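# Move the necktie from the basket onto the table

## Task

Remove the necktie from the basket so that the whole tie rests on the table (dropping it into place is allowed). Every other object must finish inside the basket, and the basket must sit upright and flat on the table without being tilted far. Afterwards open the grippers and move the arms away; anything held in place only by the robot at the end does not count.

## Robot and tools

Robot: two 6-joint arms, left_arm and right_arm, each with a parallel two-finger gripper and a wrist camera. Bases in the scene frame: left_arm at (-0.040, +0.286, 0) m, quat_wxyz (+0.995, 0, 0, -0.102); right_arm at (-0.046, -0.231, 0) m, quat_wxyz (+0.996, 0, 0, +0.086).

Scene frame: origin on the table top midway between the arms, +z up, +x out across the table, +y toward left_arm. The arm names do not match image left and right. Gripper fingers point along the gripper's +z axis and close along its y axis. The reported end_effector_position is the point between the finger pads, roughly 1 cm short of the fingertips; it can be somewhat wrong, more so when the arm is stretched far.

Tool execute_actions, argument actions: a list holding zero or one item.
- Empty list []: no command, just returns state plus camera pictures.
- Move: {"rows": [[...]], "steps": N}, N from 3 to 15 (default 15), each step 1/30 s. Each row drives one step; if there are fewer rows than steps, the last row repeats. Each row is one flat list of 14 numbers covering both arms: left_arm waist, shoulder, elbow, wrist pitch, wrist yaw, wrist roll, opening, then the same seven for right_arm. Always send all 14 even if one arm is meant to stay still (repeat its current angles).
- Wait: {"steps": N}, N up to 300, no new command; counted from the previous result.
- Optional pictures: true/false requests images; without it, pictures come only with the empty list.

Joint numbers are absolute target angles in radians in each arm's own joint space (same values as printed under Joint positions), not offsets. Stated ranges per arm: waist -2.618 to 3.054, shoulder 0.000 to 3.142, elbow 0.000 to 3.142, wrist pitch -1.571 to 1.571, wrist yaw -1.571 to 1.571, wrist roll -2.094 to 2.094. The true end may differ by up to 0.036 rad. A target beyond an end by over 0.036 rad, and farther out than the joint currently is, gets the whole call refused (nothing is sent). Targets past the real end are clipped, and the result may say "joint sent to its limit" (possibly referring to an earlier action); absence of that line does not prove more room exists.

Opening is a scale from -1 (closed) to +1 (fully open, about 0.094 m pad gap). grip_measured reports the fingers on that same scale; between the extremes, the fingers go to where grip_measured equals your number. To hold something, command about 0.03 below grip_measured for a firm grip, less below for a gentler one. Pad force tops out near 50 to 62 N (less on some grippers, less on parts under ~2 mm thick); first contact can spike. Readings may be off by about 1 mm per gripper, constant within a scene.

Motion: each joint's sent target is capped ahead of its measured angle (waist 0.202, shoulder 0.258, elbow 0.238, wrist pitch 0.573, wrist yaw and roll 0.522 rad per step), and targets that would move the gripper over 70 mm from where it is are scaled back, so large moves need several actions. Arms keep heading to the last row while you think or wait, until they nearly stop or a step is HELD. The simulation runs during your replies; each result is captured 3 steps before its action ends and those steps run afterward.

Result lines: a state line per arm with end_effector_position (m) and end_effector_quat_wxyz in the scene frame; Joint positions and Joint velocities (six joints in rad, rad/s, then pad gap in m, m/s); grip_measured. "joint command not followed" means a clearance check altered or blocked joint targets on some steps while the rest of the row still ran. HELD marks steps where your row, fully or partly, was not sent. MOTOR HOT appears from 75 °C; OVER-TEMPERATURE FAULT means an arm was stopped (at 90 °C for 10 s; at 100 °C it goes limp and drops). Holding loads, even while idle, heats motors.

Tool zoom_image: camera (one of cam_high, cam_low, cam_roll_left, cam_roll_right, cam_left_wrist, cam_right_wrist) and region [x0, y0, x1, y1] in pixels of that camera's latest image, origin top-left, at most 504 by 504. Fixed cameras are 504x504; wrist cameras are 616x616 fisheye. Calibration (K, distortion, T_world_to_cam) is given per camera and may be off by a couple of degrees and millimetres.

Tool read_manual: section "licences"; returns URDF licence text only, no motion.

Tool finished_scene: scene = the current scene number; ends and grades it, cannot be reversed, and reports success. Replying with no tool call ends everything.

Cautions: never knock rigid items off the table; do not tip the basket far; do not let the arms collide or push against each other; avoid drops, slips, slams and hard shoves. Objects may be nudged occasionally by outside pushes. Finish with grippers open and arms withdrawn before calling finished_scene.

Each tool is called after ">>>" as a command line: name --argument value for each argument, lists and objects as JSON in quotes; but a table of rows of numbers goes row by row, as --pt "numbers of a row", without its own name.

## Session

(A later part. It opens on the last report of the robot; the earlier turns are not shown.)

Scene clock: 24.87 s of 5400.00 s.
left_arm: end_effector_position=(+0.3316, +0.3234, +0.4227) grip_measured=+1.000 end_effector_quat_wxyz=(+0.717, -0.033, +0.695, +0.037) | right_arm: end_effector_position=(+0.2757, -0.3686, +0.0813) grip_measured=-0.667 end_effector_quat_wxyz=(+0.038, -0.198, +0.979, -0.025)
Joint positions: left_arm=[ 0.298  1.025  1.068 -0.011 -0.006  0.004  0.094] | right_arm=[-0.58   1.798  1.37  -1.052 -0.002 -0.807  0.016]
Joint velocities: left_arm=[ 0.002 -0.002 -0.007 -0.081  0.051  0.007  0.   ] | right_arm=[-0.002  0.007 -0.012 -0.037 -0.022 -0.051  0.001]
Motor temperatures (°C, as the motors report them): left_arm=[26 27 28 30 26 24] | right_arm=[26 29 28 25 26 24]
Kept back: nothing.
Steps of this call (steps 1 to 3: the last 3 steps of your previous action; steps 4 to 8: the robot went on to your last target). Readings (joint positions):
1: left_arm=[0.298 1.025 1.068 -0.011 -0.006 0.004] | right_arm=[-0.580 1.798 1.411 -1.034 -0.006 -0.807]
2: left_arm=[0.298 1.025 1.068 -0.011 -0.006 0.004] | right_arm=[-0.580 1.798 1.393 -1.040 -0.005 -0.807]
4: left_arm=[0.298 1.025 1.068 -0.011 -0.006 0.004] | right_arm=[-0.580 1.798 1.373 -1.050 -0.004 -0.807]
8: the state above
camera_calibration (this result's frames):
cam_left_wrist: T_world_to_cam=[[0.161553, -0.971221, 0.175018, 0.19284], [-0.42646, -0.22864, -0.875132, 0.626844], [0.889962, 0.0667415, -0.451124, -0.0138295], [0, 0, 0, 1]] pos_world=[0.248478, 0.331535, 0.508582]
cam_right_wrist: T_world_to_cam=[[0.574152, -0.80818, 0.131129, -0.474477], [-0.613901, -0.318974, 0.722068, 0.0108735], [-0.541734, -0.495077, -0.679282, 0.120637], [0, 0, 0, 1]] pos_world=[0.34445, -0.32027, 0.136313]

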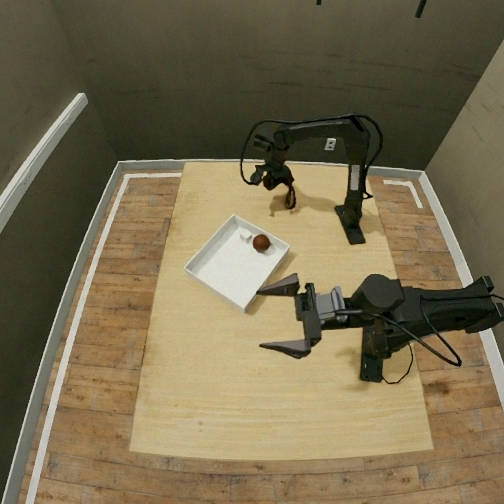

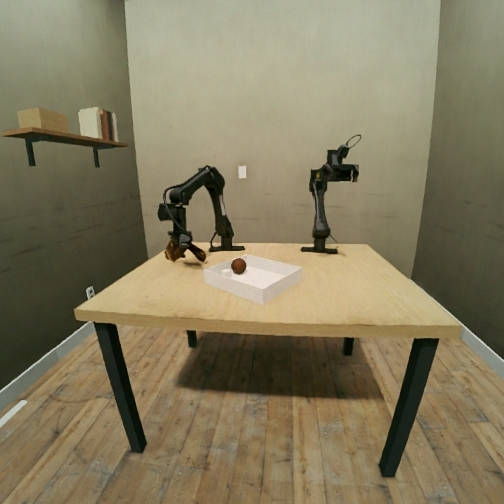

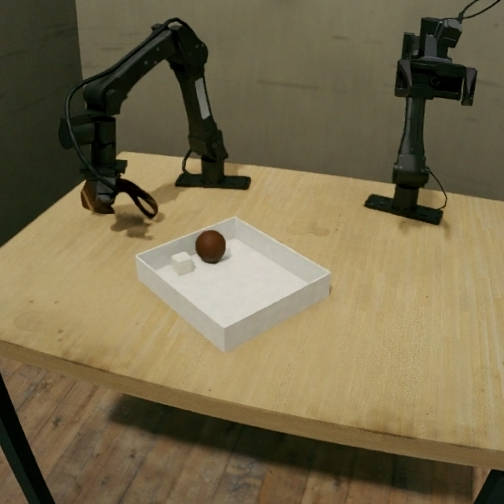

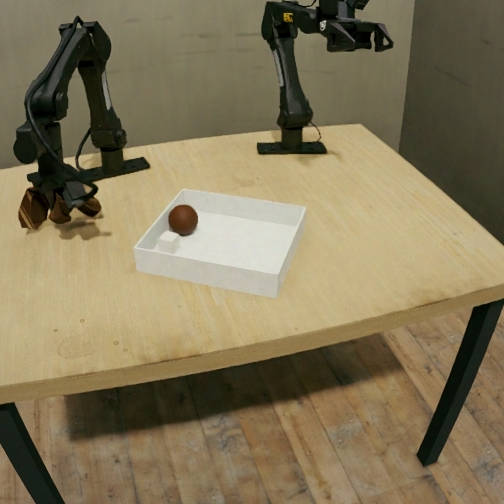

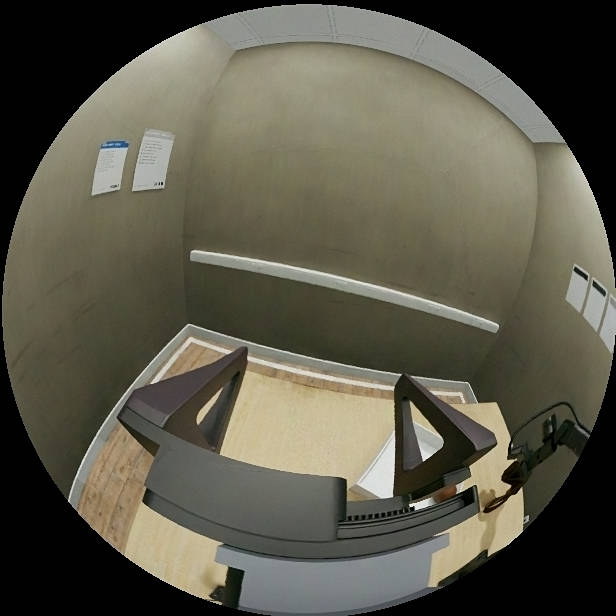

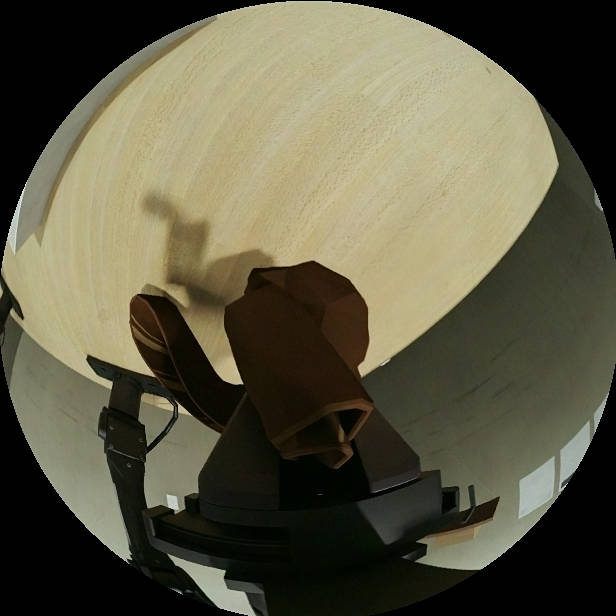

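>>> execute_actions --actions '[{"rows": [[0.3,1.03,1.05,0,0,0,1,-0.575,1.79,1.36,-1.05,0,-0.805,-0.5],[0.3,1.03,1.05,0,0,0,1,-0.575,1.79,1.36,-1.05,0,-0.805,-0.25],[0.3,1.03,1.05,0,0,0,1,-0.575,1.79,1.36,-1.05,0,-0.805,0],[0.3,1.03,1.05,0,0,0,1,-0.575,1.79,1.36,-1.05,0,-0.805,0.25],[0.3,1.03,1.05,0,0,0,1,-0.575,1.79,1.36,-1.05,0,-0.805,0.5],[0.3,1.03,1.05,0,0,0,1,-0.575,1.79,1.36,-1.05,0,-0.805,0.75],[0.3,1.03,1.05,0,0,0,1,-0.575,1.79,1.36,-1.05,0,-0.805,1],[0.3,1.03,1.05,0,0,0,1,-0.575,1.78,1.37,-1.05,0,-0.805,1],[0.3,1.03,1.05,0,0,0,1,-0.575,1.76,1.37,-1.06,0,-0.805,1],[0.3,1.03,1.05,0,0,0,1,-0.575,1.735,1.37,-1.07,0,-0.805,1],[0.3,1.03,1.05,0,0,0,1,-0.575,1.705,1.37,-1.085,0,-0.805,1],[0.3,1.03,1.05,0,0,0,1,-0.575,1.67,1.37,-1.1,0,-0.805,1],[0.3,1.03,1.05,0,0,0,1,-0.575,1.63,1.37,-1.12,0,-0.805,1],[0.3,1.03,1.05,0,0,0,1,-0.575,1.59,1.37,-1.14,0,-0.805,1],[0.3,1.03,1.05,0,0,0,1,-0.575,1.545,1.37,-1.16,0,-0.805,1]], "steps": 15}]'

>>> execute_actions --actions '[{"rows": [[0.3,1.03,1.05,0,0,0,1,-0.575,1.5,1.37,-1.18,0,-0.805,1],[0.3,1.03,1.05,0,0,0,1,-0.575,1.455,1.37,-1.2,0,-0.805,1],[0.3,1.03,1.05,0,0,0,1,-0.575,1.41,1.37,-1.22,0,-0.805,1],[0.3,1.03,1.05,0,0,0,1,-0.575,1.365,1.37,-1.24,0,-0.805,1],[0.3,1.03,1.05,0,0,0,1,-0.575,1.32,1.37,-1.255,0,-0.805,1],[0.3,1.03,1.05,0,0,0,1,-0.575,1.28,1.37,-1.27,0,-0.805,1],[0.3,1.03,1.05,0,0,0,1,-0.575,1.245,1.37,-1.28,0,-0.805,1],[0.3,1.03,1.05,0,0,0,1,-0.575,1.215,1.37,-1.29,0,-0.805,1],[0.3,1.03,1.05,0,0,0,1,-0.575,1.19,1.37,-1.3,0,-0.805,1],[0.3,1.03,1.05,0,0,0,1,-0.575,1.17,1.37,-1.3,0,-0.805,1],[0.3,1.03,1.05,0,0,0,1,-0.575,1.16,1.37,-1.3,0,-0.805,1]], "steps": 15}]'

>>> execute_actions --actions '[{"steps": 8}]' --pictures true

Scene clock: 25.70 s of 5400.00 s.
left_arm: end_effector_position=(+0.3316, +0.3234, +0.4227) grip_measured=+1.000 end_effector_quat_wxyz=(+0.717, -0.033, +0.695, +0.037) | right_arm: end_effector_position=(+0.2748, -0.3687, +0.0917) grip_measured=+1.000 end_effector_quat_wxyz=(+0.048, -0.198, +0.978, -0.033)
Joint positions: left_arm=[ 0.298  1.025  1.068 -0.011 -0.006  0.004  0.094] | right_arm=[-0.58   1.766  1.37  -1.059 -0.    -0.807  0.094]
Joint velocities: left_arm=[-0.007 -0.007  0.002 -0.066  0.007 -0.007  0.   ] | right_arm=[-0.002 -0.574  0.012 -0.154  0.007 -0.037  0.   ]
Motor temperatures (°C, as the motors report them): left_arm=[26 27 28 30 26 24] | right_arm=[26 29 28 25 26 24]
Steps of this call (steps 1 to 13: the robot went on to your last target; steps 14 to 25: the first 12 steps of this action). Readings (joint positions):
14: left_arm=[0.298 1.025 1.068 -0.011 -0.006 0.004] | right_arm=[-0.580 1.798 1.370 -1.052 -0.002 -0.807]
15: left_arm=[0.298 1.025 1.068 -0.011 -0.006 0.004] | right_arm=[-0.580 1.798 1.370 -1.052 -0.001 -0.807]
17: left_arm=[0.298 1.025 1.068 -0.011 -0.006 0.004] | right_arm=[-0.580 1.798 1.370 -1.052 -0.001 -0.807]
21: left_arm=[0.298 1.025 1.068 -0.011 -0.006 0.004] | right_arm=[-0.580 1.798 1.370 -1.052 -0.001 -0.807]
25: the state above

Scene clock: 26.20 s of 5400.00 s.
left_arm: end_effector_position=(+0.3316, +0.3234, +0.4227) grip_measured=+1.000 end_effector_quat_wxyz=(+0.717, -0.033, +0.695, +0.037) | right_arm: end_effector_position=(+0.2008, -0.3368, +0.2530) grip_measured=+1.000 end_effector_quat_wxyz=(+0.210, -0.192, +0.947, -0.146)
Joint positions: left_arm=[ 0.298  1.025  1.068 -0.011 -0.006  0.004  0.094] | right_arm=[-0.58   1.171  1.37  -1.253 -0.    -0.807  0.094]
Joint velocities: left_arm=[ 0.002 -0.002  0.002 -0.007 -0.037 -0.051  0.   ] | right_arm=[-0.007 -0.398 -0.002 -0.3    0.022 -0.037  0.   ]
Motor temperatures (°C, as the motors report them): left_arm=[26 27 28 30 26 24] | right_arm=[26 29 28 25 26 24]
Steps of this call (steps 1 to 3: the last 3 steps of your previous action; steps 4 to 15: the first 12 steps of this action). Readings (joint positions):
4: left_arm=[0.298 1.025 1.068 -0.011 -0.006 0.004] | right_arm=[-0.580 1.620 1.370 -1.097 -0.000 -0.807]
5: left_arm=[0.298 1.025 1.068 -0.011 -0.006 0.004] | right_arm=[-0.580 1.571 1.370 -1.110 -0.000 -0.807]
7: left_arm=[0.298 1.025 1.068 -0.011 -0.006 0.004] | right_arm=[-0.580 1.467 1.370 -1.139 -0.000 -0.807]
11: left_arm=[0.298 1.025 1.068 -0.011 -0.006 0.004] | right_arm=[-0.580 1.279 1.370 -1.202 -0.000 -0.807]
15: the state above

Scene clock: 26.47 s of 5400.00 s.
left_arm: end_effector_position=(+0.3316, +0.3234, +0.4227) grip_measured=+1.000 end_effector_quat_wxyz=(+0.717, -0.033, +0.695, +0.037) | right_arm: end_effector_position=(+0.1940, -0.3338, +0.2529) grip_measured=+1.000 end_effector_quat_wxyz=(+0.204, -0.192, +0.949, -0.142)
Joint positions: left_arm=[ 0.298  1.025  1.068 -0.011 -0.006  0.004  0.094] | right_arm=[-0.58   1.159  1.37  -1.279 -0.    -0.807  0.094]
Joint velocities: left_arm=[ 0.002 -0.012 -0.012  0.037 -0.066 -0.051  0.   ] | right_arm=[-0.002  0.007  0.012 -0.007  0.037 -0.007  0.   ]
Motor temperatures (°C, as the motors report them): left_arm=[26 27 28 30 26 24] | right_arm=[26 29 28 25 26 24]
Kept back: nothing.
Steps of this call (steps 1 to 3: the last 3 steps of your previous action; steps 4 to 8: the robot went on to your last target). Readings (joint positions):
1: left_arm=[0.298 1.025 1.068 -0.011 -0.006 0.004] | right_arm=[-0.580 1.161 1.370 -1.261 -0.000 -0.807]
2: left_arm=[0.298 1.025 1.068 -0.011 -0.006 0.004] | right_arm=[-0.580 1.159 1.370 -1.267 -0.000 -0.807]
4: left_arm=[0.298 1.025 1.068 -0.011 -0.006 0.004] | right_arm=[-0.580 1.159 1.370 -1.274 -0.000 -0.807]
8: the state above
camera_calibration (this result's frames):
cam_left_wrist: T_world_to_cam=[[0.161553, -0.971221, 0.175018, 0.19284], [-0.42646, -0.22864, -0.875132, 0.626844], [0.889962, 0.0667415, -0.451124, -0.0138295], [0, 0, 0, 1]] pos_world=[0.248478, 0.331535, 0.508582]
cam_right_wrist: T_world_to_cam=[[0.460207, -0.758851, 0.46082, -0.466735], [-0.845798, -0.216963, 0.487393, -0.0137254], [-0.269878, -0.614062, -0.741683, 0.133539], [0, 0, 0, 1]] pos_world=[0.239225, -0.275158, 0.320814]

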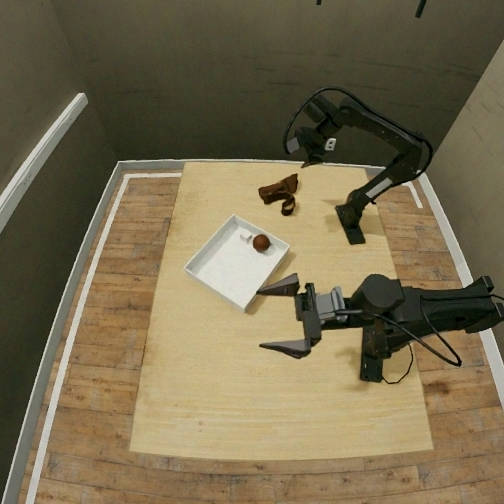

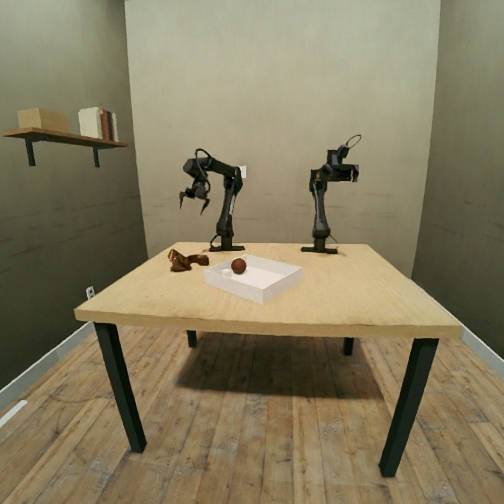

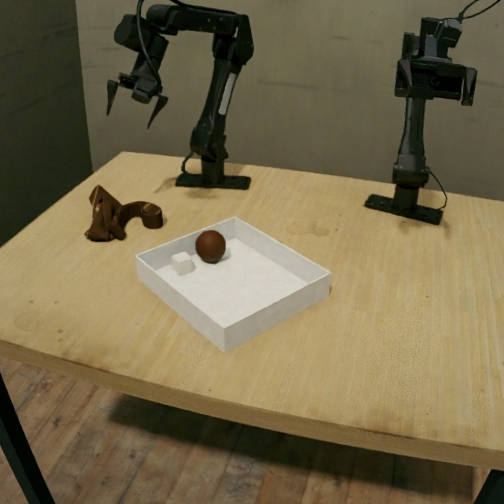

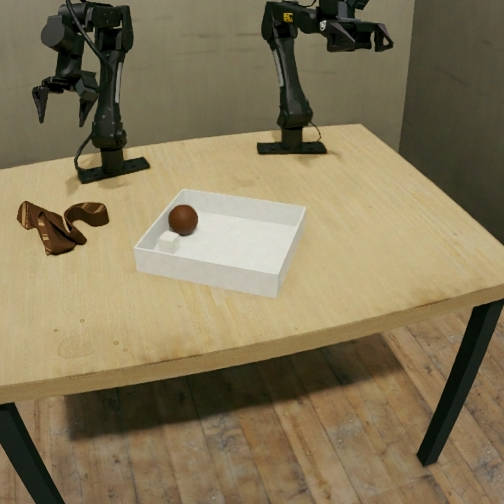

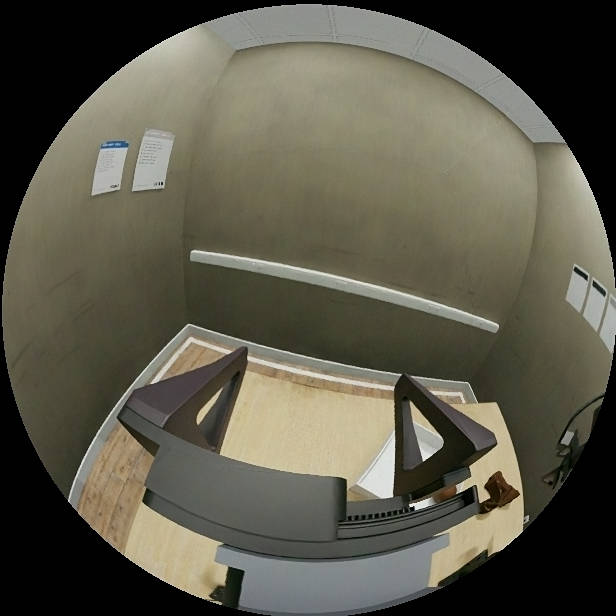

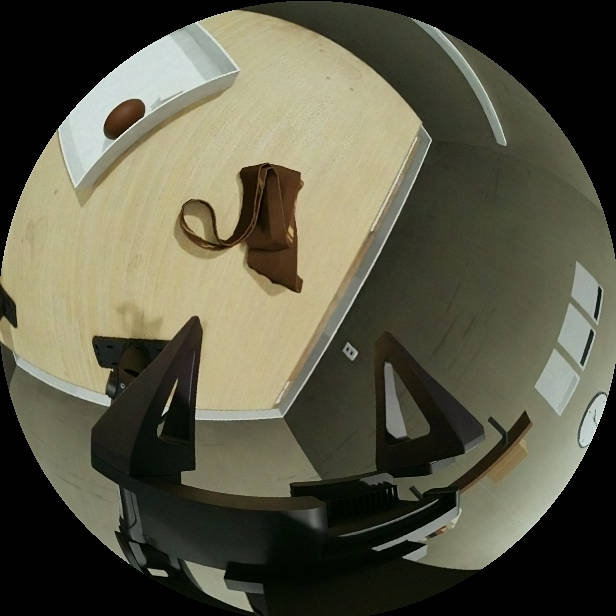

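>>> execute_actions --actions '[{"steps": 45}]' --pictures true

>>> zoom_image --camera "cam_low" --region '[150, 225, 270, 295]'

>>> zoom_image --camera "cam_roll_left" --region '[50, 160, 200, 270]'

Scene clock: 27.97 s of 5400.00 s.
left_arm: end_effector_position=(+0.3316, +0.3234, +0.4227) grip_measured=+1.000 end_effector_quat_wxyz=(+0.717, -0.033, +0.695, +0.037) | right_arm: end_effector_position=(+0.1934, -0.3335, +0.2525) grip_measured=+1.000 end_effector_quat_wxyz=(+0.203, -0.192, +0.950, -0.141)
Joint positions: left_arm=[ 0.298  1.025  1.068 -0.011 -0.006  0.004  0.094] | right_arm=[-0.58   1.159  1.37  -1.282 -0.    -0.807  0.094]
Joint velocities: left_arm=[-0.002 -0.007  0.002  0.007 -0.081  0.051  0.   ] | right_arm=[-0.002 -0.017 -0.002  0.037 -0.051 -0.095  0.   ]
Motor temperatures (°C, as the motors report them): left_arm=[26 27 28 30 26 24] | right_arm=[26 28 28 25 26 24]
Kept back: nothing.
Steps of this call (steps 1 to 30: the robot went on to your last target; steps 31 to 45: nothing new was sent). Readings (joint positions):
1: left_arm=[0.298 1.025 1.068 -0.011 -0.006 0.004] | right_arm=[-0.580 1.159 1.370 -1.280 -0.000 -0.807]
2: left_arm=[0.298 1.025 1.068 -0.011 -0.006 0.004] | right_arm=[-0.580 1.159 1.370 -1.280 -0.000 -0.807]
4: left_arm=[0.298 1.025 1.068 -0.011 -0.006 0.004] | right_arm=[-0.580 1.159 1.370 -1.281 -0.000 -0.807]
8: left_arm=[0.298 1.025 1.068 -0.011 -0.006 0.004] | right_arm=[-0.580 1.159 1.370 -1.282 -0.000 -0.807]
45: the state above
All arms were judged still, so your last target was given up. Only a new action makes them travel on or press farther. Fingers that are still opening or closing keep moving.
camera_calibration (this result's frames):
cam_left_wrist: T_world_to_cam=[[0.161553, -0.971221, 0.175018, 0.19284], [-0.42646, -0.22864, -0.875132, 0.626844], [0.889962, 0.0667415, -0.451124, -0.0138295], [0, 0, 0, 1]] pos_world=[0.248478, 0.331535, 0.508582]
cam_right_wrist: T_world_to_cam=[[0.461495, -0.759407, 0.45861, -0.465962], [-0.84443, -0.217554, 0.489498, -0.0150008], [-0.271956, -0.613165, -0.741666, 0.133963], [0, 0, 0, 1]] pos_world=[0.238804, -0.274977, 0.320394]

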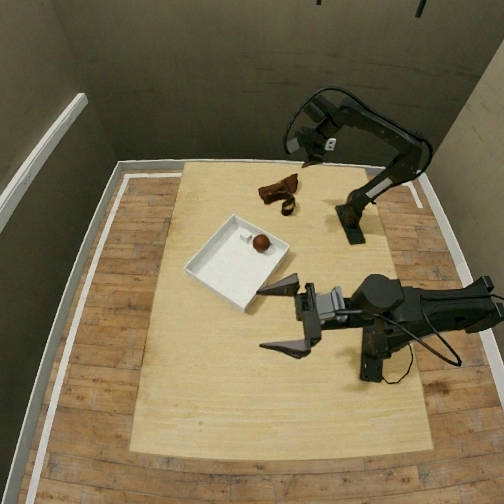

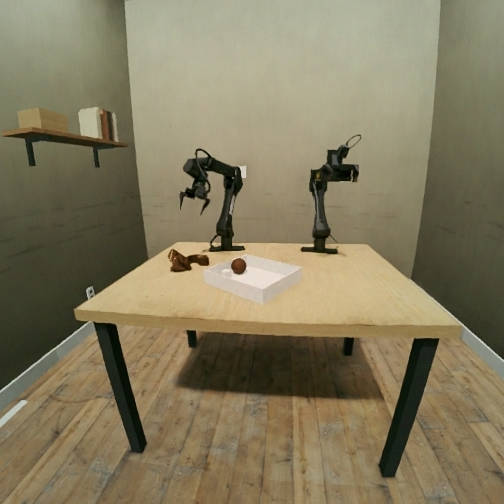

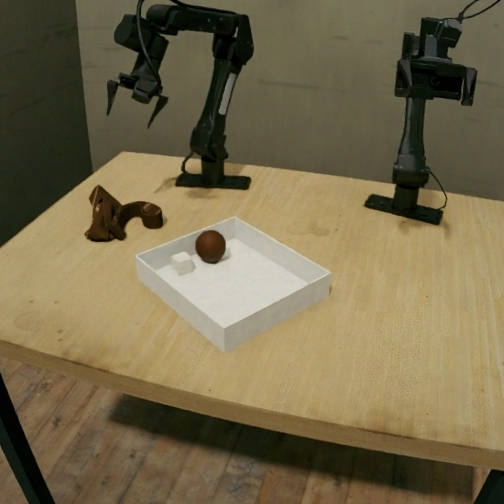

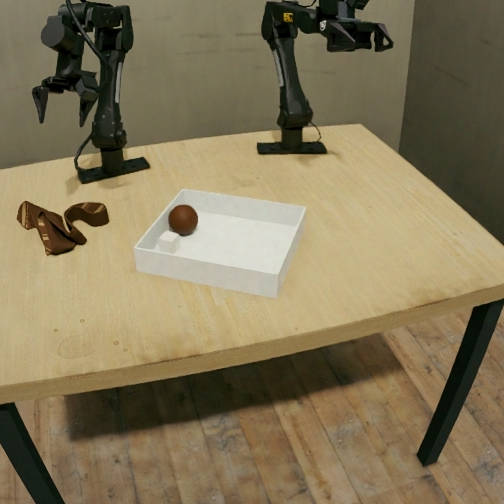

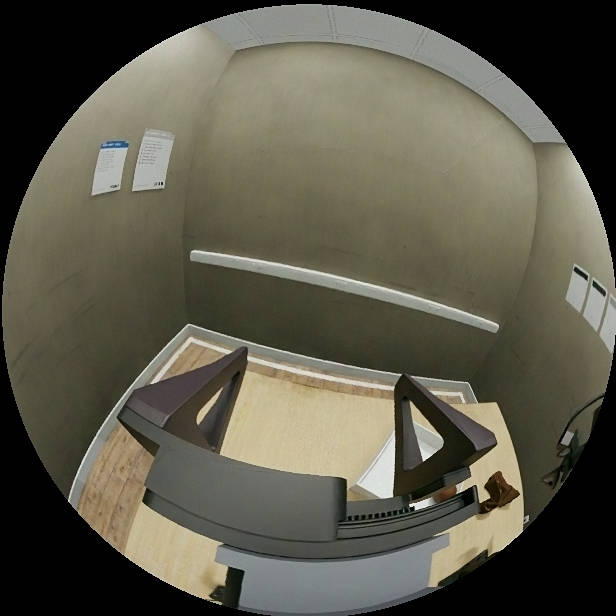

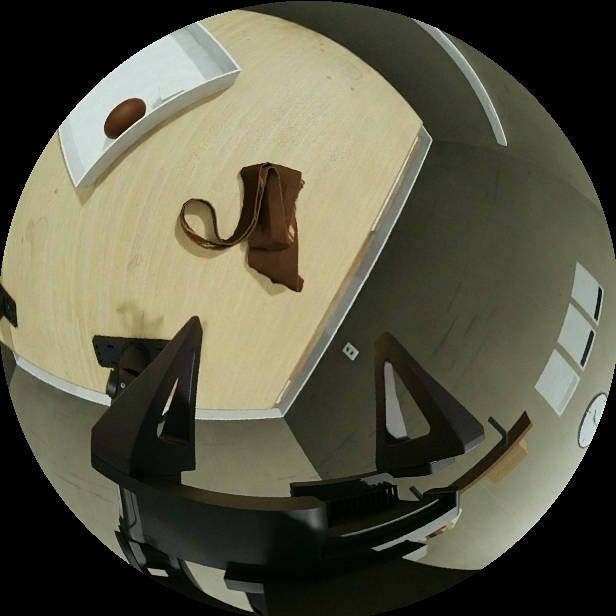

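Region (150, 225, 270, 295) of cam_low's 504x504 image, scaled by 4.200, with more detail than that image has; it fills the top 294 rows of this view, and the rest is white.

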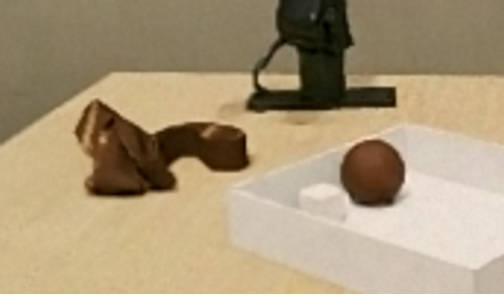

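Region (50, 160, 200, 270) of cam_roll_left's 504x504 image, scaled by 3.360, with more detail than that image has; it fills the top 370 rows of this view, and the rest is white.

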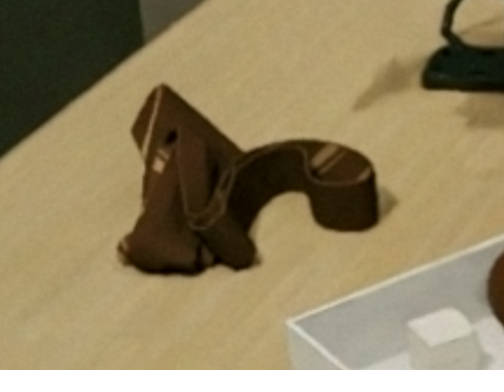

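>>> finished_scene --scene 1

The scene is finished: the task was done.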